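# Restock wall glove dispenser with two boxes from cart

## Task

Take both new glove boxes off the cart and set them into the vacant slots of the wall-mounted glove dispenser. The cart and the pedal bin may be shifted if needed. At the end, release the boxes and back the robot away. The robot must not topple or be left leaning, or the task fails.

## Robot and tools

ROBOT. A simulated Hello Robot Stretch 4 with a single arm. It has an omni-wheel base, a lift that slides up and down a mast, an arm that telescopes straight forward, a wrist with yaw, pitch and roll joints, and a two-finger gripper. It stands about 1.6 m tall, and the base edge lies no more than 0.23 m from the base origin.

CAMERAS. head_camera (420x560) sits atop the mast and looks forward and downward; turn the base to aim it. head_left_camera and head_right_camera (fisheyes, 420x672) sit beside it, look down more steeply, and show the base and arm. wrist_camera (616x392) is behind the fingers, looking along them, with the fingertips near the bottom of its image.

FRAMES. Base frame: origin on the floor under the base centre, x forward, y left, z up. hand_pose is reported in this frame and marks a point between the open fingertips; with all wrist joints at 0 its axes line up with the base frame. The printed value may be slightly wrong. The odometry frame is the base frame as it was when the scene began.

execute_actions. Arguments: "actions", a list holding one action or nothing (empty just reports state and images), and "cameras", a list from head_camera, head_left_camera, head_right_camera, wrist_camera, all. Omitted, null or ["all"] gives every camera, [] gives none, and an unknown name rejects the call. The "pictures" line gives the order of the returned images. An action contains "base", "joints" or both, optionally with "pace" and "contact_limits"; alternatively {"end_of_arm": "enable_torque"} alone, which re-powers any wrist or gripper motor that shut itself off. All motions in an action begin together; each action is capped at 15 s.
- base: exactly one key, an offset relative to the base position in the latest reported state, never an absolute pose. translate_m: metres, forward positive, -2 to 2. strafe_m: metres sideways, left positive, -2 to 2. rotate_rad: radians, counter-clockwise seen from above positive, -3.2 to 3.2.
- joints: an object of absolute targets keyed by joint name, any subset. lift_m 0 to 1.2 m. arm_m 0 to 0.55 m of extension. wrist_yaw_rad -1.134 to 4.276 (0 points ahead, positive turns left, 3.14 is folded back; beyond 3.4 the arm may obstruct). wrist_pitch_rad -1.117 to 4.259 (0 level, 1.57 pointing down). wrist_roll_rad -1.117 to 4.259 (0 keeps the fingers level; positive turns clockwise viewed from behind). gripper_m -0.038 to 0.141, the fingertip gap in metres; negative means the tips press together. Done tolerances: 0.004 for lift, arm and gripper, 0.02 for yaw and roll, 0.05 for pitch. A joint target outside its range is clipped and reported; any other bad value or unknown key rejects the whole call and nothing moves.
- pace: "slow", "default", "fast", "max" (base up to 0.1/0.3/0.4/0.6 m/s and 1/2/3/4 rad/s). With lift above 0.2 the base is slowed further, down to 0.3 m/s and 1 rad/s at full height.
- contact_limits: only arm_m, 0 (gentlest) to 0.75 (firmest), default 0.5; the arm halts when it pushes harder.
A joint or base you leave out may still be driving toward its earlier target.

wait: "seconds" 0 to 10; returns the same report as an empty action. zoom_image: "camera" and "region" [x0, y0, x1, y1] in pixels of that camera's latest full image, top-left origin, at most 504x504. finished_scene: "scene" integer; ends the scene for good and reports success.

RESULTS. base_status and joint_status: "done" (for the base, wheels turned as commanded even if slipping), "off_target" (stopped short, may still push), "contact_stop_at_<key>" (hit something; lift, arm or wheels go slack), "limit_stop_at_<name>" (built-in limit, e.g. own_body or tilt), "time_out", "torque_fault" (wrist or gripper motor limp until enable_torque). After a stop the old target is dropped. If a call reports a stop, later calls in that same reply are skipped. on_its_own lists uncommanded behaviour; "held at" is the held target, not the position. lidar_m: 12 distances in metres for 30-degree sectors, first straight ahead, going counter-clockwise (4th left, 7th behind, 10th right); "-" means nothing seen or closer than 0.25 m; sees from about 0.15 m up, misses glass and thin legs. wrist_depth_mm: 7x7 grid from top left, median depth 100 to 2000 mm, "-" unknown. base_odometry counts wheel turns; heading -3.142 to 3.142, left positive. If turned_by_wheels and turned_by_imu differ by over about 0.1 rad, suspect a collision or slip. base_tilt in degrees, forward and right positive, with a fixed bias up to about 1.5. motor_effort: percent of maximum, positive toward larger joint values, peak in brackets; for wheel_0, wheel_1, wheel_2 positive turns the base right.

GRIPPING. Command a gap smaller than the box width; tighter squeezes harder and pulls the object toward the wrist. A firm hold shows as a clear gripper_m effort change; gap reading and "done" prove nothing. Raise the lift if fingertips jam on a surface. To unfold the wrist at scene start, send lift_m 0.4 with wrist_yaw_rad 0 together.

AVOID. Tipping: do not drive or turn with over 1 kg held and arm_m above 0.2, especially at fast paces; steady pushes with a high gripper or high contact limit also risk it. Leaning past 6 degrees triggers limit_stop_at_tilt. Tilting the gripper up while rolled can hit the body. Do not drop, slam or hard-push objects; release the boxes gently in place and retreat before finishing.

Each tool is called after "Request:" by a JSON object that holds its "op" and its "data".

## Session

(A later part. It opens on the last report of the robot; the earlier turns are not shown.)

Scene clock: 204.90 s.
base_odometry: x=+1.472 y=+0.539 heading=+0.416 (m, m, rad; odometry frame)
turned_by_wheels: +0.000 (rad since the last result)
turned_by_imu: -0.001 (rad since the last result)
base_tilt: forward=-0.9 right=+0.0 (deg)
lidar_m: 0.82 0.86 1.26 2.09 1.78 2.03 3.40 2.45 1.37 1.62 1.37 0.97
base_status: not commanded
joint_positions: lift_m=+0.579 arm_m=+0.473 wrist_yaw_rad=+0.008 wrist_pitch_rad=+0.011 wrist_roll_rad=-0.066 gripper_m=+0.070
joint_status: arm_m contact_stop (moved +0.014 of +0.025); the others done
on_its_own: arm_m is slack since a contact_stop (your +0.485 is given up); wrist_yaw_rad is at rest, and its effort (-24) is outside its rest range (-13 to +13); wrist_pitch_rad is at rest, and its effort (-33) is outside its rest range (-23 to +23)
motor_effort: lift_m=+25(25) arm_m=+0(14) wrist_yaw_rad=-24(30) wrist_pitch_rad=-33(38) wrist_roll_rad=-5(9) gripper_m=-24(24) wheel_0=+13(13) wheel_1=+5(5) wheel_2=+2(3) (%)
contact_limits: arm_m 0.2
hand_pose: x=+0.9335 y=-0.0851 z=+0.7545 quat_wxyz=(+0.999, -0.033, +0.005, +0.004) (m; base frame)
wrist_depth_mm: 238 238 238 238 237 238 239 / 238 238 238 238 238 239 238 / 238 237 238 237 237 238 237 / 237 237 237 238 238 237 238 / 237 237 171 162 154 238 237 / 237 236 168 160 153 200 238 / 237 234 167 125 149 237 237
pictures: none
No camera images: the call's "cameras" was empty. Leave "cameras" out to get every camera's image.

Request:
{"op": "execute_actions", "data": {"actions": [{"joints":{"lift_m":0.55,"arm_m":0.468},"pace":"slow"}], "cameras": []}}

Request:
{"op": "execute_actions", "data": {"actions": [{"joints":{"gripper_m":0.14}}], "cameras": []}}

Request:
{"op": "execute_actions", "data": {"actions": [{"joints":{"arm_m":0.1}}], "cameras": ["wrist_camera","head_camera"]}}

Scene clock: 207.93 s.
base_odometry: x=+1.472 y=+0.539 heading=+0.416 (m, m, rad; odometry frame)
turned_by_wheels: +0.000 (rad since the last result)
turned_by_imu: -0.001 (rad since the last result)
base_tilt: forward=-0.9 right=+0.0 (deg)
lidar_m: 0.81 0.82 1.26 2.07 1.80 2.02 3.38 2.46 1.37 1.61 1.37 0.97
base_status: not commanded
joint_positions: lift_m=+0.550 arm_m=+0.469 wrist_yaw_rad=+0.012 wrist_pitch_rad=+0.000 wrist_roll_rad=-0.067 gripper_m=+0.070
joint_status: all done
on_its_own: wrist_yaw_rad is at rest, and its effort (-34) is outside its rest range (-13 to +13)
motor_effort: lift_m=+13(23) arm_m=-5(4) wrist_yaw_rad=-34(35) wrist_pitch_rad=-1(31) wrist_roll_rad=-3(4) gripper_m=-22(22) wheel_0=+13(13) wheel_1=+5(5) wheel_2=+3(3) (%)
hand_pose: x=+0.9292 y=-0.0840 z=+0.7287 quat_wxyz=(+0.999, -0.033, +0.000, +0.006) (m; base frame)
wrist_depth_mm: 245 246 246 245 245 245 245 / 245 244 245 245 244 244 244 / 244 243 244 243 243 244 243 / 244 243 243 243 243 243 243 / 242 242 172 163 155 241 242 / 241 241 170 162 153 197 240 / 240 175 169 125 150 239 240
pictures: none
No camera images: the call's "cameras" was empty. Leave "cameras" out to get every camera's image.

Scene clock: 209.67 s.
base_odometry: x=+1.472 y=+0.538 heading=+0.415 (m, m, rad; odometry frame)
turned_by_wheels: -0.001 (rad since the last result)
turned_by_imu: -0.001 (rad since the last result)
base_tilt: forward=-0.9 right=+0.0 (deg)
lidar_m: 0.81 0.84 1.25 2.07 1.78 2.01 3.41 2.44 1.36 1.60 1.39 0.98
base_status: not commanded
joint_positions: lift_m=+0.550 arm_m=+0.468 wrist_yaw_rad=-0.001 wrist_pitch_rad=-0.002 wrist_roll_rad=-0.066 gripper_m=+0.140
joint_status: all done
motor_effort: lift_m=+13(13) arm_m=+1(4) wrist_yaw_rad=+3(34) wrist_pitch_rad=+7(7) wrist_roll_rad=-2(3) gripper_m=+1(26) wheel_0=+9(13) wheel_1=+5(5) wheel_2=+0(3) (%)
hand_pose: x=+0.9272 y=-0.0878 z=+0.7292 quat_wxyz=(+0.999, -0.033, -0.001, -0.001) (m; base frame)
wrist_depth_mm: 246 247 248 248 250 251 253 / 245 244 247 248 249 250 251 / 243 245 246 246 248 248 251 / 243 244 245 246 247 248 248 / 242 242 177 168 163 247 248 / 241 239 174 167 161 199 247 / 240 180 172 138 158 245 246
pictures: none
No camera images: the call's "cameras" was empty. Leave "cameras" out to get every camera's image.

Scene clock: 211.87 s.
base_odometry: x=+1.472 y=+0.538 heading=+0.415 (m, m, rad; odometry frame)
turned_by_wheels: +0.000 (rad since the last result)
turned_by_imu: -0.001 (rad since the last result)
base_tilt: forward=-0.9 right=+0.0 (deg)
lidar_m: 0.81 0.84 1.25 2.06 1.78 2.02 3.39 2.46 1.36 1.62 1.39 0.96
base_status: not commanded
joint_positions: lift_m=+0.550 arm_m=+0.101 wrist_yaw_rad=+0.000 wrist_pitch_rad=+0.002 wrist_roll_rad=-0.067 gripper_m=+0.140
joint_status: all done
motor_effort: lift_m=+15(15) arm_m=-5(6) wrist_yaw_rad=+0(14) wrist_pitch_rad=-7(8) wrist_roll_rad=-1(3) gripper_m=+0(1) wheel_0=+4(9) wheel_1=+4(5) wheel_2=+0(0) (%)
hand_pose: x=+0.5603 y=-0.0874 z=+0.7278 quat_wxyz=(+0.999, -0.033, +0.001, +0.000) (m; base frame)
wrist_depth_mm: 615 615 621 621 621 634 627 / 609 615 621 621 621 627 634 / 603 615 615 621 621 621 627 / 609 615 621 615 621 621 627 / 521 525 615 512 615 621 627 / 521 504 219 517 615 206 621 / 517 521 609 140 615 615 621
pictures: head_camera, wrist_camera
Images, in order (width x height): head_camera 420x560, wrist_camera 616x392.

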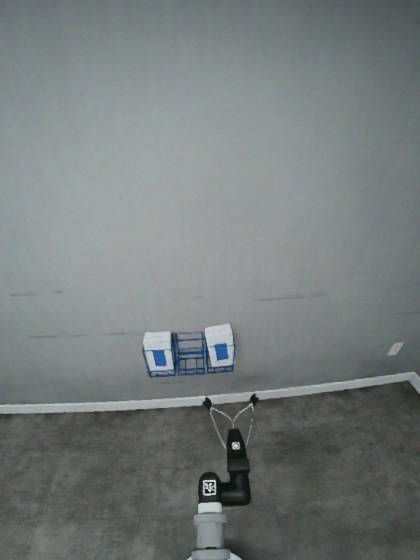

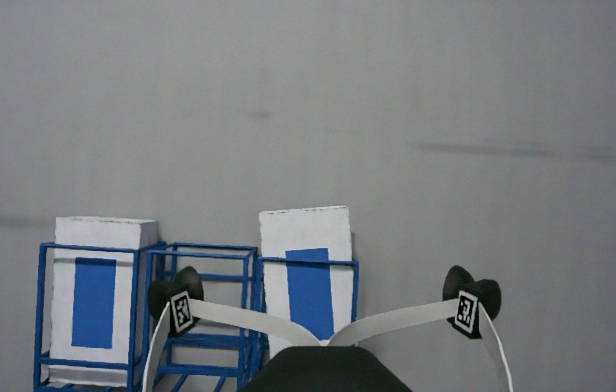

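Request:
{"op": "execute_actions", "data": {"actions": [{"base":{"strafe_m":0.008},"joints":{"wrist_roll_rad":-0.04,"arm_m":0.46}}], "cameras": ["wrist_camera"]}}

Request:
{"op": "execute_actions", "data": {"actions": [{"joints":{"gripper_m":0.06},"pace":"slow"}], "cameras": []}}

Request:
{"op": "execute_actions", "data": {"actions": [{"joints":{"lift_m":0.6},"pace":"slow"}], "cameras": ["wrist_camera","head_camera"]}}

Scene clock: 217.40 s.
base_odometry: x=+1.469 y=+0.546 heading=+0.415 (m, m, rad; odometry frame)
turned_by_wheels: +0.000 (rad since the last result)
turned_by_imu: -0.002 (rad since the last result)
base_tilt: forward=-0.9 right=+0.0 (deg)
lidar_m: 0.82 0.84 1.27 2.05 1.78 1.99 3.41 2.45 1.35 1.62 1.40 0.95
base_status: done
joint_positions: lift_m=+0.550 arm_m=+0.459 wrist_yaw_rad=+0.001 wrist_pitch_rad=+0.002 wrist_roll_rad=-0.040 gripper_m=+0.140
joint_status: all done
motor_effort: lift_m=+15(15) arm_m=+7(9) wrist_yaw_rad=-2(5) wrist_pitch_rad=-8(9) wrist_roll_rad=+1(2) gripper_m=+2(1) wheel_0=-2(12) wheel_1=+2(10) wheel_2=+0(0) (%)
hand_pose: x=+0.9182 y=-0.0872 z=+0.7279 quat_wxyz=(+1.000, -0.020, +0.001, +0.000) (m; base frame)
wrist_depth_mm: 253 254 255 257 257 258 259 / 252 254 255 255 256 257 259 / 251 253 254 255 255 257 257 / 251 251 253 254 255 256 257 / 250 251 186 184 182 256 256 / 249 250 184 181 179 204 255 / 249 246 180 137 175 253 255
pictures: wrist_camera
Images, in order (width x height): wrist_camera 616x392.

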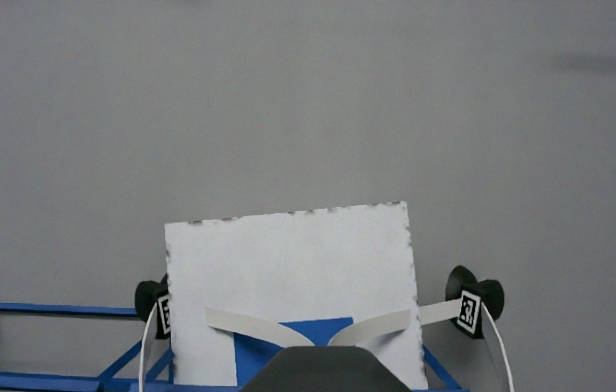

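Scene clock: 221.20 s.
base_odometry: x=+1.469 y=+0.546 heading=+0.416 (m, m, rad; odometry frame)
turned_by_wheels: +0.002 (rad since the last result)
turned_by_imu: +0.000 (rad since the last result)
base_tilt: forward=-0.8 right=+0.0 (deg)
lidar_m: 0.81 0.84 1.24 2.07 1.76 2.02 3.41 2.45 1.37 1.61 1.36 0.97
base_status: not commanded
joint_positions: lift_m=+0.550 arm_m=+0.459 wrist_yaw_rad=+0.010 wrist_pitch_rad=+0.001 wrist_roll_rad=-0.040 gripper_m=+0.061
joint_status: all done
on_its_own: wrist_yaw_rad is at rest, and its effort (-29) is outside its rest range (-13 to +13)
motor_effort: lift_m=+15(15) arm_m=+5(7) wrist_yaw_rad=-29(49) wrist_pitch_rad=-5(7) wrist_roll_rad=+0(2) gripper_m=-30(29) wheel_0=+11(11) wheel_1=+4(4) wheel_2=+6(6) (%)
hand_pose: x=+0.9195 y=-0.0845 z=+0.7281 quat_wxyz=(+1.000, -0.020, +0.001, +0.005) (m; base frame)
wrist_depth_mm: 254 254 254 255 255 255 254 / 254 253 253 254 254 254 255 / 252 252 254 252 253 253 253 / 251 251 252 252 252 253 253 / 251 250 175 172 170 250 252 / 250 250 173 170 168 181 250 / 250 188 171 168 165 250 250
pictures: none
No camera images: the call's "cameras" was empty. Leave "cameras" out to get every camera's image.

Scene clock: 222.50 s.
base_odometry: x=+1.469 y=+0.546 heading=+0.416 (m, m, rad; odometry frame)
turned_by_wheels: +0.000 (rad since the last result)
turned_by_imu: -0.001 (rad since the last result)
base_tilt: forward=-0.8 right=+0.0 (deg)
lidar_m: 0.82 0.84 1.26 2.06 1.77 2.00 3.41 2.48 1.37 1.62 1.39 0.96
base_status: not commanded
joint_positions: lift_m=+0.599 arm_m=+0.459 wrist_yaw_rad=+0.010 wrist_pitch_rad=+0.013 wrist_roll_rad=-0.037 gripper_m=+0.061
joint_status: all done
on_its_own: wrist_yaw_rad is at rest, and its effort (-28) is outside its rest range (-13 to +13); wrist_pitch_rad is at rest, and its effort (-36) is outside its rest range (-23 to +23)
motor_effort: lift_m=+26(27) arm_m=+5(5) wrist_yaw_rad=-28(29) wrist_pitch_rad=-36(38) wrist_roll_rad=-7(7) gripper_m=-31(32) wheel_0=+11(11) wheel_1=+4(4) wheel_2=+6(6) (%)
hand_pose: x=+0.9194 y=-0.0847 z=+0.7738 quat_wxyz=(+1.000, -0.019, +0.006, +0.005) (m; base frame)
wrist_depth_mm: 252 252 252 251 252 252 251 / 252 251 252 251 251 251 252 / 251 251 251 252 251 251 252 / 252 252 252 252 252 251 251 / 251 251 174 172 169 251 251 / 250 251 172 170 167 182 251 / 251 252 170 168 165 251 252
pictures: head_camera, wrist_camera
Images, in order (width x height): head_camera 420x560, wrist_camera 616x392.

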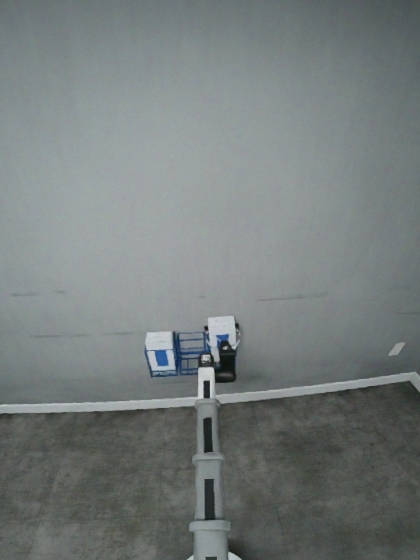

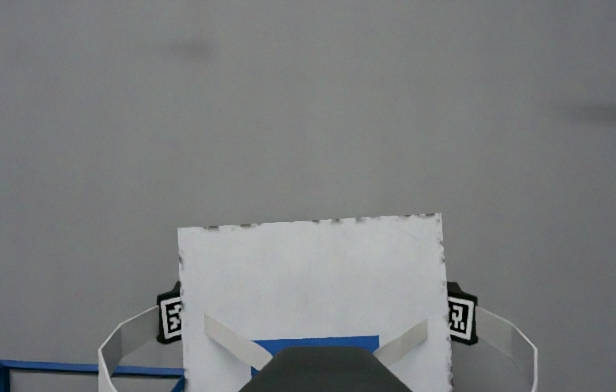

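Request:
{"op": "execute_actions", "data": {"actions": [{"base":{"strafe_m":0.008},"joints":{"wrist_roll_rad":0.055},"pace":"slow"}], "cameras": []}}

Request:
{"op": "execute_actions", "data": {"actions": [{"joints":{"lift_m":0.545},"pace":"slow"}], "cameras": ["wrist_camera"]}}

Scene clock: 226.90 s.
base_odometry: x=+1.466 y=+0.553 heading=+0.417 (m, m, rad; odometry frame)
turned_by_wheels: +0.000 (rad since the last result)
turned_by_imu: -0.001 (rad since the last result)
base_tilt: forward=-0.8 right=+0.0 (deg)
lidar_m: 0.81 0.84 1.25 2.05 1.76 2.01 3.41 2.49 1.36 1.63 1.41 0.97
base_status: done
joint_positions: lift_m=+0.599 arm_m=+0.459 wrist_yaw_rad=+0.001 wrist_pitch_rad=+0.009 wrist_roll_rad=+0.055 gripper_m=+0.061
joint_status: all done
on_its_own: wrist_pitch_rad is at rest, and its effort (-28) is outside its rest range (-23 to +23)
motor_effort: lift_m=+25(26) arm_m=+5(4) wrist_yaw_rad=-5(28) wrist_pitch_rad=-28(39) wrist_roll_rad=+2(10) gripper_m=-27(31) wheel_0=-4(8) wheel_1=+5(11) wheel_2=+3(4) (%)
hand_pose: x=+0.9187 y=-0.0870 z=+0.7750 quat_wxyz=(+1.000, +0.027, +0.005, +0.001) (m; base frame)
wrist_depth_mm: 251 251 253 253 255 256 256 / 250 251 252 253 255 255 256 / 250 251 251 253 254 256 255 / 250 250 252 252 254 255 255 / 250 250 175 172 168 253 255 / 248 250 173 170 167 179 255 / 248 249 171 126 163 252 254
pictures: none
No camera images: the call's "cameras" was empty. Leave "cameras" out to get every camera's image.

Scene clock: 228.23 s.
base_odometry: x=+1.466 y=+0.553 heading=+0.417 (m, m, rad; odometry frame)
turned_by_wheels: +0.000 (rad since the last result)
turned_by_imu: +0.000 (rad since the last result)
base_tilt: forward=-0.8 right=+0.0 (deg)
lidar_m: 0.82 0.83 1.27 2.07 1.75 2.01 3.42 2.48 1.38 1.63 1.37 0.96
base_status: not commanded
joint_positions: lift_m=+0.545 arm_m=+0.459 wrist_yaw_rad=+0.001 wrist_pitch_rad=-0.003 wrist_roll_rad=+0.055 gripper_m=+0.061
joint_status: all done
motor_effort: lift_m=+13(23) arm_m=+4(4) wrist_yaw_rad=-4(4) wrist_pitch_rad=+7(26) wrist_roll_rad=+1(1) gripper_m=-32(31) wheel_0=-2(3) wheel_1=+5(5) wheel_2=+3(3) (%)
hand_pose: x=+0.9187 y=-0.0870 z=+0.7245 quat_wxyz=(+1.000, +0.027, -0.001, +0.001) (m; base frame)
wrist_depth_mm: 254 255 255 258 258 259 259 / 254 254 255 256 257 257 259 / 252 253 255 254 254 256 257 / 251 252 253 253 254 255 255 / 250 250 175 172 168 254 254 / 249 249 173 170 167 179 253 / 247 247 171 125 162 163 252
pictures: wrist_camera
Images, in order (width x height): wrist_camera 616x392.

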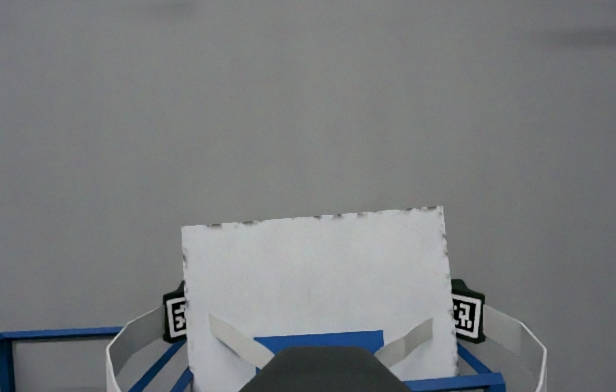

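Request:
{"op": "execute_actions", "data": {"actions": [{"joints":{"gripper_m":0.135,"lift_m":0.55},"pace":"slow"}], "cameras": []}}

Request:
{"op": "execute_actions", "data": {"actions": [{"joints":{"arm_m":0.1}}], "cameras": ["wrist_camera","head_camera"]}}

Scene clock: 233.27 s.
base_odometry: x=+1.466 y=+0.553 heading=+0.417 (m, m, rad; odometry frame)
turned_by_wheels: +0.000 (rad since the last result)
turned_by_imu: -0.002 (rad since the last result)
base_tilt: forward=-0.8 right=+0.0 (deg)
lidar_m: 0.82 0.84 1.26 2.07 1.76 2.00 3.42 2.49 1.38 1.63 1.39 0.97
base_status: not commanded
joint_positions: lift_m=+0.550 arm_m=+0.459 wrist_yaw_rad=+0.002 wrist_pitch_rad=+0.002 wrist_roll_rad=+0.055 gripper_m=+0.135
joint_status: all done
motor_effort: lift_m=+22(22) arm_m=+5(5) wrist_yaw_rad=-5(8) wrist_pitch_rad=-4(7) wrist_roll_rad=+1(1) gripper_m=+0(32) wheel_0=+2(2) wheel_1=+5(5) wheel_2=+3(3) (%)
hand_pose: x=+0.9188 y=-0.0869 z=+0.7275 quat_wxyz=(+1.000, +0.027, +0.001, +0.001) (m; base frame)
wrist_depth_mm: 254 254 256 255 256 258 258 / 252 253 254 255 256 256 257 / 251 252 254 254 254 256 256 / 251 251 252 254 253 254 256 / 250 251 186 183 181 253 254 / 249 250 183 180 177 252 253 / 248 249 180 139 174 193 254
pictures: none
No camera images: the call's "cameras" was empty. Leave "cameras" out to get every camera's image.

Scene clock: 235.43 s.
base_odometry: x=+1.466 y=+0.553 heading=+0.417 (m, m, rad; odometry frame)
turned_by_wheels: +0.000 (rad since the last result)
turned_by_imu: -0.001 (rad since the last result)
base_tilt: forward=-0.8 right=+0.0 (deg)
lidar_m: 0.82 0.82 1.27 2.05 1.75 2.02 3.41 2.48 1.37 1.63 1.39 0.97
base_status: not commanded
joint_positions: lift_m=+0.550 arm_m=+0.101 wrist_yaw_rad=+0.000 wrist_pitch_rad=+0.002 wrist_roll_rad=+0.055 gripper_m=+0.135
joint_status: all done
motor_effort: lift_m=+21(22) arm_m=-5(7) wrist_yaw_rad=+0(11) wrist_pitch_rad=-7(7) wrist_roll_rad=+1(2) gripper_m=+3(0) wheel_0=+2(2) wheel_1=+4(5) wheel_2=+1(3) (%)
hand_pose: x=+0.5603 y=-0.0874 z=+0.7273 quat_wxyz=(+1.000, +0.027, +0.001, +0.000) (m; base frame)
wrist_depth_mm: 615 621 621 621 627 627 634 / 615 609 621 627 627 627 627 / 615 615 621 615 621 627 627 / 609 609 615 615 621 627 621 / 603 539 615 530 609 621 615 / 603 521 217 535 615 213 615 / 603 521 609 138 615 621 621
pictures: head_camera, wrist_camera
Images, in order (width x height): head_camera 420x560, wrist_camera 616x392.

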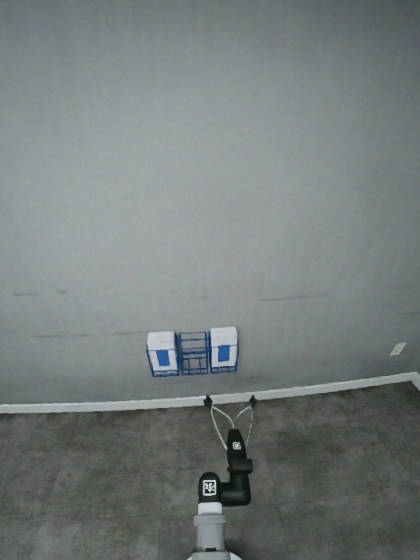

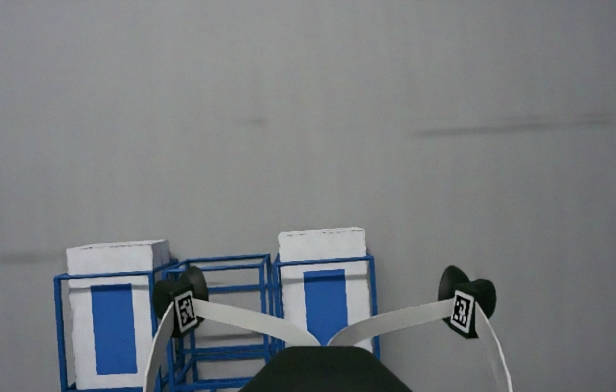

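Request:
{"op": "execute_actions", "data": {"actions": [{"base":{"rotate_rad":-1.567},"joints":{"arm_m":0,"lift_m":0.66,"wrist_roll_rad":0,"gripper_m":0.14}}], "cameras": []}}

Request:
{"op": "execute_actions", "data": {"actions": [{"base":{"strafe_m":-0.6}}], "cameras": []}}

Request:
{"op": "execute_actions", "data": {"actions": [{"base":{"translate_m":0.5}}], "cameras": ["wrist_camera","head_camera"]}}

Scene clock: 241.70 s.
base_odometry: x=+1.466 y=+0.553 heading=-1.150 (m, m, rad; odometry frame)
turned_by_wheels: -1.566 (rad since the last result)
turned_by_imu: -1.548 (rad since the last result)
base_tilt: forward=-0.9 right=+0.0 (deg)
lidar_m: 1.63 1.38 0.98 0.80 0.83 1.26 2.10 1.78 2.06 3.34 2.45 1.37
base_status: done
joint_positions: lift_m=+0.660 arm_m=+0.002 wrist_yaw_rad=+0.000 wrist_pitch_rad=+0.002 wrist_roll_rad=+0.000 gripper_m=+0.140
joint_status: all done
motor_effort: lift_m=+22(22) arm_m=-5(4) wrist_yaw_rad=-1(1) wrist_pitch_rad=-5(9) wrist_roll_rad=-1(4) gripper_m=+0(4) wheel_0=+2(9) wheel_1=+4(10) wheel_2=+2(10) (%)
hand_pose: x=+0.4611 y=-0.0874 z=+0.8373 quat_wxyz=(+1.000, +0.000, +0.001, +0.000) (m; base frame)
wrist_depth_mm: 1430 1464 1464 1464 1464 1464 1430 / 1499 1464 1464 1464 1464 1464 1499 / 1464 1464 1464 1464 1464 1499 1464 / 1430 1464 1464 1430 1499 1499 1464 / 1430 1499 1464 1430 1464 1255 1336 / 1397 1464 220 1464 1464 206 1499 / 1397 1430 1464 140 1464 1281 1025
pictures: none
No camera images: the call's "cameras" was empty. Leave "cameras" out to get every camera's image.

Scene clock: 245.03 s.
base_odometry: x=+0.918 y=+0.308 heading=-1.150 (m, m, rad; odometry frame)
turned_by_wheels: +0.000 (rad since the last result)
turned_by_imu: +0.000 (rad since the last result)
base_tilt: forward=-0.9 right=-0.1 (deg)
lidar_m: 1.23 1.73 1.60 1.40 1.57 2.11 1.63 1.51 2.00 2.76 2.46 1.30
base_status: done
joint_positions: lift_m=+0.660 arm_m=+0.002 wrist_yaw_rad=+0.000 wrist_pitch_rad=+0.002 wrist_roll_rad=+0.000 gripper_m=+0.140
joint_status: not commanded
motor_effort: lift_m=+21(22) arm_m=-5(5) wrist_yaw_rad=+0(0) wrist_pitch_rad=-9(7) wrist_roll_rad=-2(0) gripper_m=+1(2) wheel_0=+0(15) wheel_1=-2(11) wheel_2=+0(2) (%)
hand_pose: x=+0.4611 y=-0.0874 z=+0.8373 quat_wxyz=(+1.000, +0.000, +0.001, +0.000) (m; base frame)
wrist_depth_mm: 1499 1464 1499 1499 1464 1499 1499 / 1499 1499 1464 1499 1499 1499 1499 / 1499 1537 1499 1499 1464 1499 1499 / 1464 1464 1464 1464 1499 1499 1499 / 1464 1464 1499 1229 1366 1464 1499 / 1464 1464 219 1366 1308 206 1464 / 1430 1430 1499 141 1118 1464 1464
pictures: none
No camera images: the call's "cameras" was empty. Leave "cameras" out to get every camera's image.

Scene clock: 248.20 s.
base_odometry: x=+1.123 y=-0.148 heading=-1.149 (m, m, rad; odometry frame)
turned_by_wheels: +0.000 (rad since the last result)
turned_by_imu: -0.002 (rad since the last result)
base_tilt: forward=-0.8 right=+0.0 (deg)
lidar_m: 0.74 1.20 1.58 1.47 1.50 2.13 2.03 2.02 2.68 2.75 1.71 0.79
base_status: done
joint_positions: lift_m=+0.660 arm_m=+0.002 wrist_yaw_rad=+0.000 wrist_pitch_rad=+0.002 wrist_roll_rad=+0.000 gripper_m=+0.140
joint_status: not commanded
motor_effort: lift_m=+21(21) arm_m=-5(5) wrist_yaw_rad=+0(1) wrist_pitch_rad=-7(7) wrist_roll_rad=-1(0) gripper_m=+0(2) wheel_0=+2(7) wheel_1=+2(8) wheel_2=-1(10) (%)
hand_pose: x=+0.4610 y=-0.0874 z=+0.8373 quat_wxyz=(+1.000, +0.000, +0.001, +0.000) (m; base frame)
wrist_depth_mm: 960 976 991 976 976 976 991 / 976 976 991 976 960 976 976 / 960 976 976 976 960 976 976 / 960 960 976 960 960 976 960 / 960 976 960 750 946 960 960 / 960 946 219 723 809 206 960 / 946 960 960 140 535 699 960
pictures: head_camera, wrist_camera
Images, in order (width x height): head_camera 420x560, wrist_camera 616x392.

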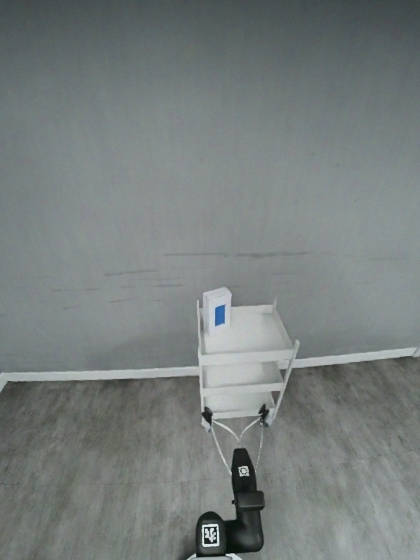

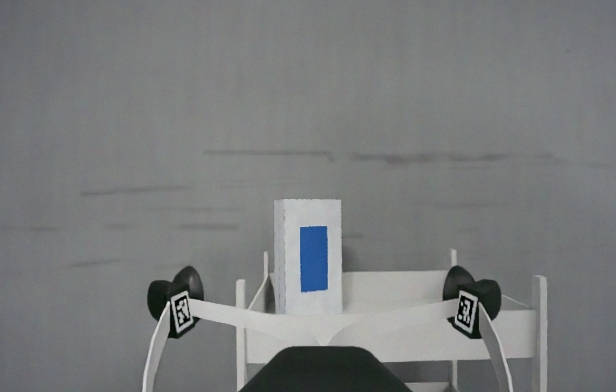

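Request:
{"op": "execute_actions", "data": {"actions": [{"base":{"rotate_rad":0.1},"joints":{"lift_m":0.65}}], "cameras": []}}

Request:
{"op": "execute_actions", "data": {"actions": [{"base":{"strafe_m":-0.1},"joints":{"arm_m":0.3}}], "cameras": ["wrist_camera"]}}

Scene clock: 251.97 s.
base_odometry: x=+1.123 y=-0.148 heading=-1.050 (m, m, rad; odometry frame)
turned_by_wheels: +0.099 (rad since the last result)
turned_by_imu: +0.096 (rad since the last result)
base_tilt: forward=-0.9 right=+0.0 (deg)
lidar_m: 0.73 1.23 1.58 1.45 1.53 2.33 1.99 2.08 2.82 2.74 1.57 0.77
base_status: done
joint_positions: lift_m=+0.650 arm_m=+0.002 wrist_yaw_rad=+0.000 wrist_pitch_rad=+0.002 wrist_roll_rad=+0.000 gripper_m=+0.140
joint_status: all done
motor_effort: lift_m=+15(17) arm_m=-5(5) wrist_yaw_rad=+0(1) wrist_pitch_rad=-7(8) wrist_roll_rad=+0(0) gripper_m=-1(1) wheel_0=-4(7) wheel_1=-2(5) wheel_2=-2(5) (%)
hand_pose: x=+0.4610 y=-0.0874 z=+0.8279 quat_wxyz=(+1.000, +0.000, +0.001, +0.000) (m; base frame)
wrist_depth_mm: 1042 1025 991 976 946 931 904 / 1042 1025 1008 960 946 917 904 / 1025 1008 976 976 946 917 891 / 1025 991 976 976 931 917 878 / 1025 1008 976 960 842 917 904 / 1025 1008 219 676 723 207 597 / 1025 991 976 141 521 661 691
pictures: none
No camera images: the call's "cameras" was empty. Leave "cameras" out to get every camera's image.

Scene clock: 253.97 s.
base_odometry: x=+1.036 y=-0.198 heading=-1.050 (m, m, rad; odometry frame)
turned_by_wheels: +0.000 (rad since the last result)
turned_by_imu: +0.000 (rad since the last result)
base_tilt: forward=-0.9 right=+0.0 (deg)
lidar_m: 0.73 1.23 1.68 1.55 1.63 2.50 1.96 2.11 2.72 2.66 1.55 0.78
base_status: done
joint_positions: lift_m=+0.650 arm_m=+0.299 wrist_yaw_rad=+0.000 wrist_pitch_rad=+0.002 wrist_roll_rad=+0.000 gripper_m=+0.140
joint_status: all done
motor_effort: lift_m=+15(15) arm_m=+5(6) wrist_yaw_rad=+0(1) wrist_pitch_rad=-8(8) wrist_roll_rad=-1(2) gripper_m=-3(1) wheel_0=+3(7) wheel_1=-3(11) wheel_2=+0(1) (%)
hand_pose: x=+0.7585 y=-0.0874 z=+0.8279 quat_wxyz=(+1.000, +0.000, +0.001, +0.000) (m; base frame)
wrist_depth_mm: 707 691 668 654 640 627 609 / 699 691 668 654 634 621 609 / 691 676 661 654 634 621 609 / 691 683 661 442 634 621 603 / 691 683 661 427 634 615 609 / 699 668 220 427 544 207 603 / 691 661 433 140 496 480 445
pictures: wrist_camera
Images, in order (width x height): wrist_camera 616x392.

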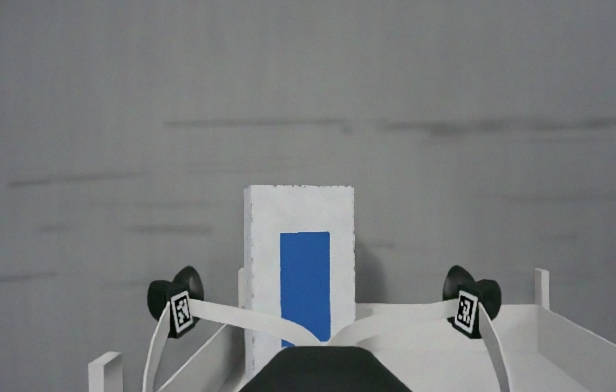

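Request:
{"op": "execute_actions", "data": {"actions": [{"base":{"strafe_m":0.015},"joints":{"arm_m":0.5}}], "cameras": ["wrist_camera"]}}

Scene clock: 257.27 s.
base_odometry: x=+1.049 y=-0.191 heading=-1.050 (m, m, rad; odometry frame)
turned_by_wheels: +0.000 (rad since the last result)
turned_by_imu: -0.001 (rad since the last result)
base_tilt: forward=-0.9 right=+0.0 (deg)
lidar_m: 0.74 1.23 1.66 1.55 1.62 2.47 1.99 2.11 2.73 2.67 1.56 0.78
base_status: done
joint_positions: lift_m=+0.650 arm_m=+0.499 wrist_yaw_rad=+0.000 wrist_pitch_rad=+0.002 wrist_roll_rad=+0.000 gripper_m=+0.140
joint_status: all done
motor_effort: lift_m=+15(14) arm_m=+5(5) wrist_yaw_rad=-1(0) wrist_pitch_rad=-7(8) wrist_roll_rad=-1(0) gripper_m=-5(3) wheel_0=-2(9) wheel_1=+2(8) wheel_2=+0(1) (%)
hand_pose: x=+0.9585 y=-0.0874 z=+0.8279 quat_wxyz=(+1.000, +0.000, +0.001, +0.000) (m; base frame)
wrist_depth_mm: 488 469 459 445 442 427 421 / 480 469 459 449 436 427 418 / 477 469 455 445 436 424 418 / 480 466 215 225 243 427 418 / 480 462 215 224 242 424 415 / 477 466 208 224 236 207 415 / 477 462 213 140 340 336 410
pictures: wrist_camera
Images, in order (width x height): wrist_camera 616x392.

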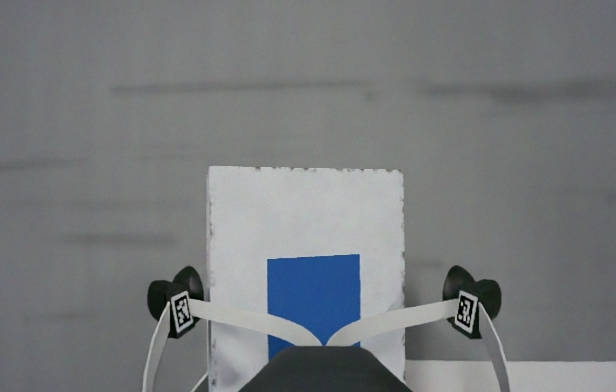

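Request:
{"op": "execute_actions", "data": {"actions": [{"joints":{"arm_m":0.4}}], "cameras": []}}

Request:
{"op": "execute_actions", "data": {"actions": [{"base":{"strafe_m":-0.085},"joints":{"wrist_yaw_rad":0.25}}], "cameras": ["wrist_camera","head_camera"]}}

Scene clock: 261.17 s.
base_odometry: x=+1.049 y=-0.191 heading=-1.050 (m, m, rad; odometry frame)
turned_by_wheels: +0.000 (rad since the last result)
turned_by_imu: -0.002 (rad since the last result)
base_tilt: forward=-0.8 right=+0.0 (deg)
lidar_m: 0.73 1.23 1.64 1.54 1.63 2.45 1.99 2.10 2.73 2.66 1.53 0.75
base_status: not commanded
joint_positions: lift_m=+0.650 arm_m=+0.401 wrist_yaw_rad=+0.000 wrist_pitch_rad=+0.002 wrist_roll_rad=+0.000 gripper_m=+0.140
joint_status: all done
motor_effort: lift_m=+15(15) arm_m=-5(6) wrist_yaw_rad=+0(1) wrist_pitch_rad=-8(8) wrist_roll_rad=+0(2) gripper_m=-2(1) wheel_0=-2(2) wheel_1=+2(2) wheel_2=+0(0) (%)
hand_pose: x=+0.8603 y=-0.0874 z=+0.8279 quat_wxyz=(+1.000, +0.000, +0.001, +0.000) (m; base frame)
wrist_depth_mm: 591 580 559 549 535 525 517 / 585 574 559 549 539 521 517 / 585 574 564 554 535 525 508 / 580 569 554 325 525 521 508 / 585 569 559 320 525 517 508 / 580 564 220 320 340 206 504 / 580 569 407 141 433 430 421
pictures: none
No camera images: the call's "cameras" was empty. Leave "cameras" out to get every camera's image.

Scene clock: 262.53 s.
base_odometry: x=+0.975 y=-0.233 heading=-1.050 (m, m, rad; odometry frame)
turned_by_wheels: +0.000 (rad since the last result)
turned_by_imu: +0.000 (rad since the last result)
base_tilt: forward=-0.9 right=+0.0 (deg)
lidar_m: 0.71 1.22 1.74 1.62 1.70 2.60 1.98 2.11 2.63 2.59 1.58 0.75
base_status: done
joint_positions: lift_m=+0.650 arm_m=+0.401 wrist_yaw_rad=+0.250 wrist_pitch_rad=+0.002 wrist_roll_rad=+0.000 gripper_m=+0.140
joint_status: all done
motor_effort: lift_m=+15(15) arm_m=-5(5) wrist_yaw_rad=+1(4) wrist_pitch_rad=-5(6) wrist_roll_rad=-1(1) gripper_m=+2(0) wheel_0=+2(15) wheel_1=-2(10) wheel_2=+0(1) (%)
hand_pose: x=+0.8729 y=-0.0134 z=+0.8279 quat_wxyz=(+0.992, +0.000, +0.001, +0.124) (m; base frame)
wrist_depth_mm: 750 683 615 554 512 473 442 / 750 676 609 554 508 473 442 / 750 676 609 554 512 469 442 / 750 668 603 314 488 473 439 / 741 668 603 310 315 469 439 / 741 661 220 310 312 206 439 / 741 661 585 141 402 387 366
pictures: head_camera, wrist_camera
Images, in order (width x height): head_camera 420x560, wrist_camera 616x392.

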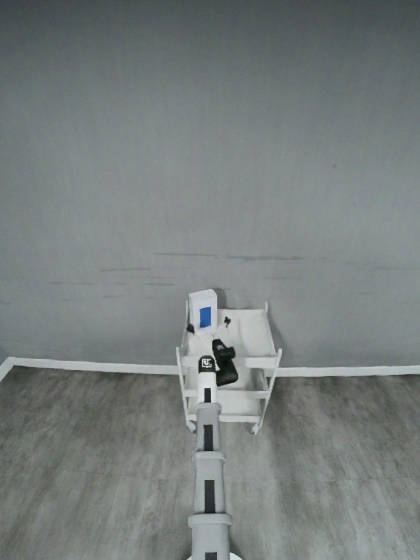

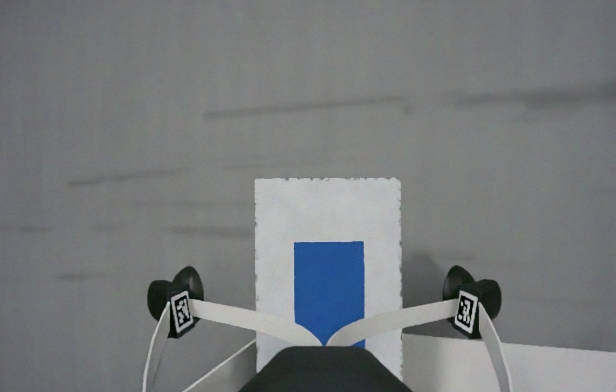

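Request:
{"op": "execute_actions", "data": {"actions": [{"base":{"strafe_m":0.024},"joints":{"arm_m":0.52},"pace":"slow"}], "cameras": ["wrist_camera"]}}

Scene clock: 266.43 s.
base_odometry: x=+0.996 y=-0.221 heading=-1.050 (m, m, rad; odometry frame)
turned_by_wheels: +0.000 (rad since the last result)
turned_by_imu: -0.002 (rad since the last result)
base_tilt: forward=-0.8 right=+0.0 (deg)
lidar_m: 0.73 1.22 1.73 1.61 1.68 2.57 1.98 2.09 2.67 2.60 1.57 0.77
base_status: done
joint_positions: lift_m=+0.650 arm_m=+0.519 wrist_yaw_rad=+0.250 wrist_pitch_rad=+0.002 wrist_roll_rad=+0.000 gripper_m=+0.140
joint_status: all done
motor_effort: lift_m=+15(15) arm_m=+5(6) wrist_yaw_rad=+1(1) wrist_pitch_rad=-5(7) wrist_roll_rad=-1(0) gripper_m=+2(1) wheel_0=-3(7) wheel_1=+4(9) wheel_2=+0(1) (%)
hand_pose: x=+0.9911 y=-0.0134 z=+0.8279 quat_wxyz=(+0.992, +0.000, +0.001, +0.125) (m; base frame)
wrist_depth_mm: 591 521 469 433 397 364 343 / 580 521 469 427 392 364 342 / 580 517 466 421 387 364 342 / 574 512 193 194 197 364 340 / 569 512 191 193 196 359 340 / 569 508 190 192 194 207 338 / 569 512 189 140 194 359 340
pictures: wrist_camera
Images, in order (width x height): wrist_camera 616x392.

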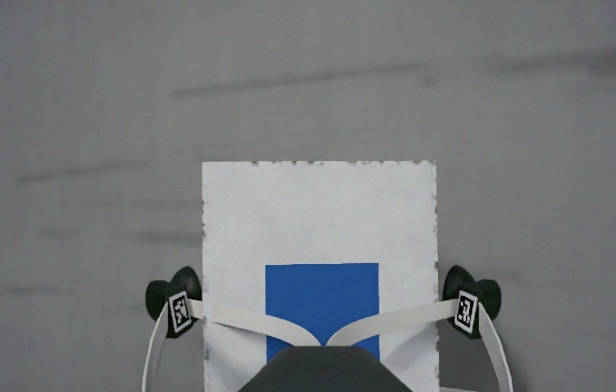

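Request:
{"op": "execute_actions", "data": {"actions": [{"joints":{"arm_m":0.532},"pace":"slow"}], "cameras": []}}

Request:
{"op": "execute_actions", "data": {"actions": [{"joints":{"gripper_m":0.06},"pace":"slow"}], "cameras": []}}

Request:
{"op": "execute_actions", "data": {"actions": [{"joints":{"lift_m":0.85},"pace":"slow"}], "cameras": ["wrist_camera"]}}

Request:
{"op": "execute_actions", "data": {"actions": [{"joints":{"arm_m":0.05,"wrist_yaw_rad":0}}], "cameras": []}}

Request:
{"op": "execute_actions", "data": {"actions": [{"base":{"rotate_rad":1.467},"pace":"slow"}], "cameras": ["wrist_camera","head_camera"]}}

Scene clock: 272.10 s.
base_odometry: x=+0.996 y=-0.221 heading=-1.050 (m, m, rad; odometry frame)
turned_by_wheels: +0.000 (rad since the last result)
turned_by_imu: -0.002 (rad since the last result)
base_tilt: forward=-0.8 right=+0.0 (deg)
lidar_m: 0.74 1.22 1.72 1.62 1.67 2.55 1.98 2.09 2.67 2.61 1.58 0.75
base_status: not commanded
joint_positions: lift_m=+0.650 arm_m=+0.531 wrist_yaw_rad=+0.250 wrist_pitch_rad=+0.002 wrist_roll_rad=+0.000 gripper_m=+0.140
joint_status: all done
motor_effort: lift_m=+15(15) arm_m=+6(7) wrist_yaw_rad=-1(0) wrist_pitch_rad=-6(6) wrist_roll_rad=-1(1) gripper_m=-5(1) wheel_0=-3(3) wheel_1=+4(4) wheel_2=+0(0) (%)
hand_pose: x=+1.0031 y=-0.0133 z=+0.8279 quat_wxyz=(+0.992, +0.000, +0.001, +0.125) (m; base frame)
wrist_depth_mm: 564 504 455 415 382 353 332 / 564 508 455 418 382 353 332 / 559 500 452 410 377 351 330 / 564 500 199 200 203 351 329 / 554 500 196 197 200 351 327 / 559 500 192 193 195 207 329 / 559 496 189 141 193 349 329
pictures: none
No camera images: the call's "cameras" was empty. Leave "cameras" out to get every camera's image.

Scene clock: 275.90 s.
base_odometry: x=+0.996 y=-0.221 heading=-1.050 (m, m, rad; odometry frame)
turned_by_wheels: +0.000 (rad since the last result)
turned_by_imu: -0.001 (rad since the last result)
base_tilt: forward=-0.9 right=+0.0 (deg)
lidar_m: 0.71 1.23 1.73 1.62 1.68 2.57 1.99 2.11 2.66 2.60 1.53 0.75
base_status: not commanded
joint_positions: lift_m=+0.650 arm_m=+0.531 wrist_yaw_rad=+0.252 wrist_pitch_rad=+0.003 wrist_roll_rad=+0.000 gripper_m=+0.061
joint_status: all done
motor_effort: lift_m=+15(15) arm_m=+5(5) wrist_yaw_rad=-6(6) wrist_pitch_rad=-10(9) wrist_roll_rad=+0(1) gripper_m=-28(30) wheel_0=-3(3) wheel_1=+4(4) wheel_2=+0(0) (%)
hand_pose: x=+1.0032 y=-0.0127 z=+0.8277 quat_wxyz=(+0.992, +0.000, +0.001, +0.126) (m; base frame)
wrist_depth_mm: 569 504 455 413 384 351 329 / 569 504 455 413 379 351 332 / 559 504 455 410 375 351 329 / 564 500 183 185 187 347 330 / 559 500 182 183 185 345 329 / 559 504 181 182 184 186 330 / 559 484 180 128 183 345 325
pictures: none
No camera images: the call's "cameras" was empty. Leave "cameras" out to get every camera's image.

Scene clock: 278.27 s.
base_odometry: x=+0.996 y=-0.221 heading=-1.050 (m, m, rad; odometry frame)
turned_by_wheels: +0.000 (rad since the last result)
turned_by_imu: -0.001 (rad since the last result)
base_tilt: forward=-0.8 right=-0.1 (deg)
lidar_m: 0.72 1.23 1.72 1.60 1.67 2.58 2.00 2.08 2.66 2.60 1.56 0.76
base_status: not commanded
joint_positions: lift_m=+0.850 arm_m=+0.531 wrist_yaw_rad=+0.250 wrist_pitch_rad=+0.007 wrist_roll_rad=+0.000 gripper_m=+0.061
joint_status: all done
motor_effort: lift_m=+24(21) arm_m=+5(5) wrist_yaw_rad=-1(6) wrist_pitch_rad=-22(23) wrist_roll_rad=-1(0) gripper_m=-26(28) wheel_0=-3(3) wheel_1=+4(4) wheel_2=+0(0) (%)
hand_pose: x=+1.0032 y=-0.0132 z=+1.0256 quat_wxyz=(+0.992, +0.000, +0.004, +0.125) (m; base frame)
wrist_depth_mm: 559 500 452 410 382 351 329 / 559 504 455 410 379 351 330 / 559 500 449 407 375 349 329 / 559 500 186 187 189 345 327 / 554 500 184 185 187 345 327 / 554 500 181 182 184 184 330 / 559 484 179 128 182 343 325
pictures: wrist_camera
Images, in order (width x height): wrist_camera 616x392.

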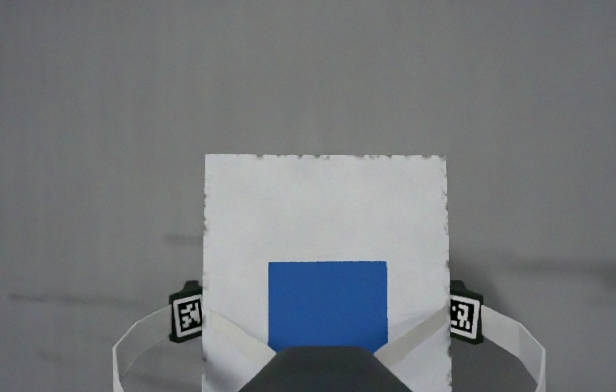

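Scene clock: 280.77 s.
base_odometry: x=+0.996 y=-0.221 heading=-1.050 (m, m, rad; odometry frame)
turned_by_wheels: +0.000 (rad since the last result)
turned_by_imu: -0.001 (rad since the last result)
base_tilt: forward=-0.8 right=+0.0 (deg)
lidar_m: 0.43 1.22 1.73 1.63 1.69 2.52 1.98 2.07 2.65 2.61 1.56 0.48
base_status: not commanded
joint_positions: lift_m=+0.850 arm_m=+0.051 wrist_yaw_rad=+0.000 wrist_pitch_rad=+0.008 wrist_roll_rad=+0.000 gripper_m=+0.061
joint_status: all done
motor_effort: lift_m=+23(24) arm_m=-5(5) wrist_yaw_rad=+0(11) wrist_pitch_rad=-22(24) wrist_roll_rad=+0(0) gripper_m=-29(32) wheel_0=-2(2) wheel_1=+3(4) wheel_2=+0(0) (%)
hand_pose: x=+0.5103 y=-0.0875 z=+1.0256 quat_wxyz=(+1.000, +0.000, +0.004, +0.000) (m; base frame)
wrist_depth_mm: 976 960 917 904 891 866 854 / 976 960 917 917 891 866 842 / 976 960 931 904 878 866 842 / 976 946 187 187 189 854 831 / 960 931 184 185 186 854 842 / 976 960 181 182 183 184 842 / 976 931 179 128 181 854 842
pictures: none
No camera images: the call's "cameras" was empty. Leave "cameras" out to get every camera's image.

Scene clock: 283.53 s.
base_odometry: x=+0.996 y=-0.221 heading=+0.416 (m, m, rad; odometry frame)
turned_by_wheels: +1.466 (rad since the last result)
turned_by_imu: +1.446 (rad since the last result)
base_tilt: forward=-0.9 right=-0.1 (deg)
lidar_m: 0.42 1.61 2.28 1.95 2.01 2.67 2.61 1.75 0.79 0.72 1.20 0.48
base_status: done
joint_positions: lift_m=+0.850 arm_m=+0.051 wrist_yaw_rad=+0.000 wrist_pitch_rad=+0.008 wrist_roll_rad=+0.000 gripper_m=+0.061
joint_status: not commanded
motor_effort: lift_m=+23(23) arm_m=-5(5) wrist_yaw_rad=-1(1) wrist_pitch_rad=-22(22) wrist_roll_rad=-1(0) gripper_m=-31(32) wheel_0=-5(9) wheel_1=-3(7) wheel_2=-4(8) (%)
hand_pose: x=+0.5103 y=-0.0873 z=+1.0256 quat_wxyz=(+1.000, +0.000, +0.004, +0.000) (m; base frame)
wrist_depth_mm: 1430 1464 1464 1464 1464 1464 1464 / 1464 1464 1464 1464 1464 1499 1464 / 1464 1430 1430 1464 1430 1464 1464 / 1430 1397 187 187 189 1464 1464 / 1430 1397 184 185 186 1499 1464 / 1397 1308 181 182 184 184 1464 / 1397 1336 179 128 181 1499 1397
pictures: head_camera, wrist_camera
Images, in order (width x height): head_camera 420x560, wrist_camera 616x392.

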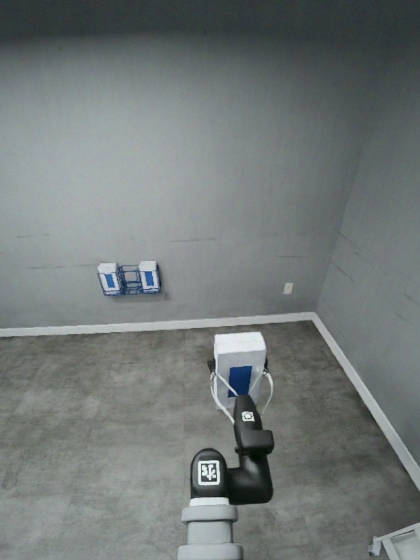

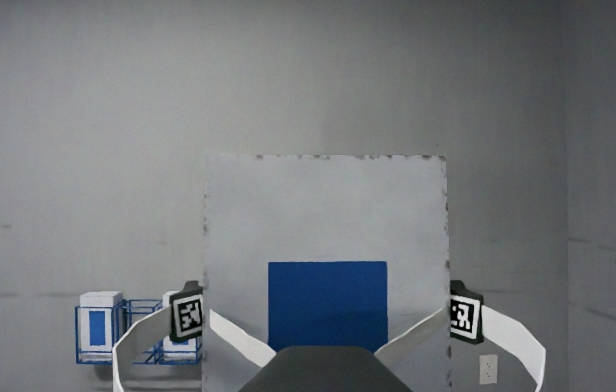

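Request:
{"op": "execute_actions", "data": {"actions": [{"base":{"strafe_m":0.657}}], "cameras": []}}

Request:
{"op": "execute_actions", "data": {"actions": [{"base":{"translate_m":0.743},"joints":{"lift_m":0.73,"wrist_pitch_rad":-0.03}}], "cameras": ["wrist_camera","head_camera"]}}

Request:
{"op": "zoom_image", "data": {"camera": "head_camera", "region": [150, 290, 300, 400]}}

Scene clock: 289.83 s.
base_odometry: x=+0.731 y=+0.380 heading=+0.416 (m, m, rad; odometry frame)
turned_by_wheels: +0.000 (rad since the last result)
turned_by_imu: -0.005 (rad since the last result)
base_tilt: forward=-0.8 right=+0.0 (deg)
lidar_m: 0.45 1.67 2.01 1.30 1.34 1.76 2.66 2.71 1.94 1.39 1.86 0.49
base_status: done
joint_positions: lift_m=+0.850 arm_m=+0.051 wrist_yaw_rad=+0.000 wrist_pitch_rad=+0.008 wrist_roll_rad=+0.000 gripper_m=+0.061
joint_status: not commanded
motor_effort: lift_m=+23(24) arm_m=-5(5) wrist_yaw_rad=+0(1) wrist_pitch_rad=-22(22) wrist_roll_rad=-1(0) gripper_m=-31(30) wheel_0=-2(8) wheel_1=+0(10) wheel_2=+0(3) (%)
hand_pose: x=+0.5103 y=-0.0874 z=+1.0256 quat_wxyz=(+1.000, +0.000, +0.004, +0.000) (m; base frame)
wrist_depth_mm: 1397 1430 1430 1430 1430 1430 1464 / 1366 1397 1397 1430 1430 1430 1464 / 1397 1430 1397 1430 1430 1430 1464 / 1397 1397 186 187 189 1430 1464 / 1397 1397 184 185 186 1397 1464 / 1397 1397 181 182 183 184 1430 / 1397 1397 179 128 181 1430 1464
pictures: none
No camera images: the call's "cameras" was empty. Leave "cameras" out to get every camera's image.

Scene clock: 293.80 s.
base_odometry: x=+1.410 y=+0.680 heading=+0.416 (m, m, rad; odometry frame)
turned_by_wheels: +0.000 (rad since the last result)
turned_by_imu: -0.003 (rad since the last result)
base_tilt: forward=-0.9 right=-0.1 (deg)
lidar_m: 0.44 0.92 1.24 1.94 1.67 1.84 3.41 2.71 1.49 1.75 1.37 0.47
base_status: done
joint_positions: lift_m=+0.730 arm_m=+0.051 wrist_yaw_rad=+0.000 wrist_pitch_rad=-0.022 wrist_roll_rad=+0.000 gripper_m=+0.061
joint_status: all done
motor_effort: lift_m=+17(22) arm_m=-5(5) wrist_yaw_rad=-1(1) wrist_pitch_rad=-23(30) wrist_roll_rad=-1(0) gripper_m=-28(30) wheel_0=+3(10) wheel_1=+4(7) wheel_2=-2(12) (%)
hand_pose: x=+0.5102 y=-0.0874 z=+0.9148 quat_wxyz=(+1.000, +0.000, -0.011, +0.000) (m; base frame)
wrist_depth_mm: 661 668 668 668 676 683 683 / 654 661 668 661 661 668 676 / 654 654 654 661 676 676 676 / 654 647 187 187 189 661 668 / 647 647 184 185 187 661 661 / 640 647 181 182 183 184 661 / 634 640 179 128 181 647 647
pictures: head_camera, wrist_camera
Images, in order (width x height): head_camera 420x560, wrist_camera 616x392.

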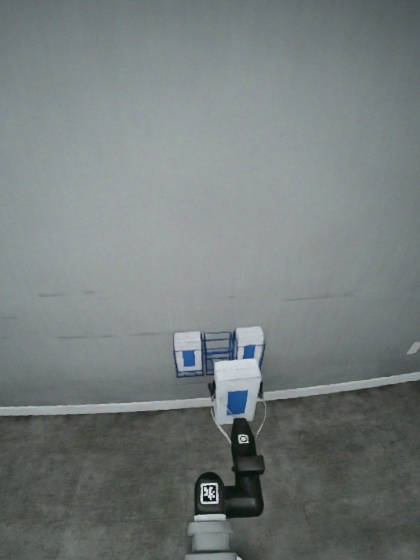

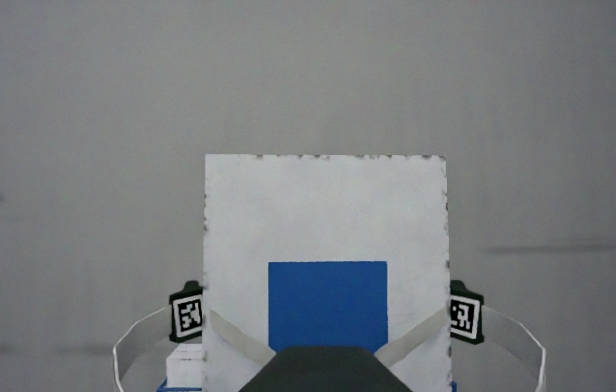

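Region (150, 290, 300, 400) of head_camera's 420x560 image, scaled by 3.360, with more detail than that image has; it fills the top 370 rows of this view, and the rest is white.

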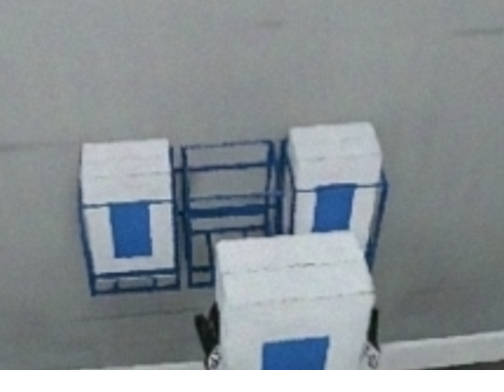

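Request:
{"op": "execute_actions", "data": {"actions": [{"base":{"strafe_m":0.022},"joints":{"lift_m":0.76}}], "cameras": []}}

Request:
{"op": "execute_actions", "data": {"actions": [{"joints":{"arm_m":0.46},"contact_limits":{"arm_m":0.2}}], "cameras": []}}

Request:
{"op": "execute_actions", "data": {"actions": [{"joints":{"lift_m":0.69},"pace":"slow"}], "cameras": ["wrist_camera","head_camera"]}}

Request:
{"op": "zoom_image", "data": {"camera": "head_camera", "region": [150, 270, 300, 390]}}

Scene clock: 299.50 s.
base_odometry: x=+1.401 y=+0.700 heading=+0.416 (m, m, rad; odometry frame)
turned_by_wheels: +0.000 (rad since the last result)
turned_by_imu: -0.002 (rad since the last result)
base_tilt: forward=-0.9 right=+0.0 (deg)
lidar_m: 0.44 0.93 1.24 1.90 1.62 1.78 3.42 2.72 1.53 1.79 1.37 0.48
base_status: done
joint_positions: lift_m=+0.760 arm_m=+0.051 wrist_yaw_rad=+0.000 wrist_pitch_rad=-0.023 wrist_roll_rad=+0.000 gripper_m=+0.061
joint_status: all done
motor_effort: lift_m=+24(27) arm_m=-5(5) wrist_yaw_rad=-1(2) wrist_pitch_rad=-22(23) wrist_roll_rad=-1(0) gripper_m=-30(31) wheel_0=-1(14) wheel_1=+2(9) wheel_2=+0(1) (%)
hand_pose: x=+0.5102 y=-0.0874 z=+0.9443 quat_wxyz=(+1.000, +0.000, -0.011, +0.000) (m; base frame)
wrist_depth_mm: 661 668 661 668 668 676 676 / 654 661 661 668 676 676 668 / 647 661 654 661 661 661 676 / 640 647 186 187 189 668 668 / 640 647 183 185 186 654 668 / 640 640 181 182 184 185 647 / 634 634 179 128 180 647 647
pictures: none
No camera images: the call's "cameras" was empty. Leave "cameras" out to get every camera's image.

Scene clock: 301.87 s.
base_odometry: x=+1.401 y=+0.700 heading=+0.416 (m, m, rad; odometry frame)
turned_by_wheels: +0.000 (rad since the last result)
turned_by_imu: -0.001 (rad since the last result)
base_tilt: forward=-0.9 right=+0.0 (deg)
lidar_m: 0.80 0.91 1.23 1.92 1.63 1.79 3.42 2.72 1.53 1.77 1.39 0.86
base_status: not commanded
joint_positions: lift_m=+0.760 arm_m=+0.455 wrist_yaw_rad=-0.004 wrist_pitch_rad=-0.023 wrist_roll_rad=+0.000 gripper_m=+0.061
joint_status: arm_m contact_stop (moved +0.404 of +0.409)
on_its_own: arm_m is slack since a contact_stop (your +0.460 is given up)
motor_effort: lift_m=+23(23) arm_m=+0(15) wrist_yaw_rad=+11(20) wrist_pitch_rad=-22(22) wrist_roll_rad=-1(0) gripper_m=-25(29) wheel_0=+2(3) wheel_1=+2(1) wheel_2=-4(4) (%)
contact_limits: arm_m 0.2
hand_pose: x=+0.9137 y=-0.0886 z=+0.9444 quat_wxyz=(+1.000, +0.000, -0.011, -0.002) (m; base frame)
wrist_depth_mm: 248 249 250 252 254 255 256 / 246 247 249 250 252 253 255 / 244 246 247 249 251 251 253 / 243 244 181 182 183 249 251 / 242 243 180 181 182 248 249 / 238 240 179 179 181 181 248 / 238 239 177 127 180 245 247
pictures: none
No camera images: the call's "cameras" was empty. Leave "cameras" out to get every camera's image.

not run: a stop came earlier in this reply.

Region (150, 270, 300, 390) of head_camera's 420x560 image, scaled by 3.360, with more detail than that image has; it fills the top 403 rows of this view, and the rest is white.

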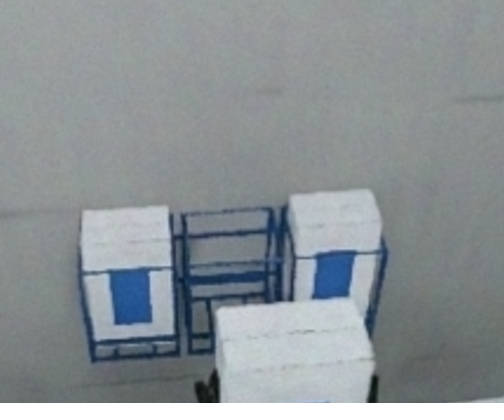

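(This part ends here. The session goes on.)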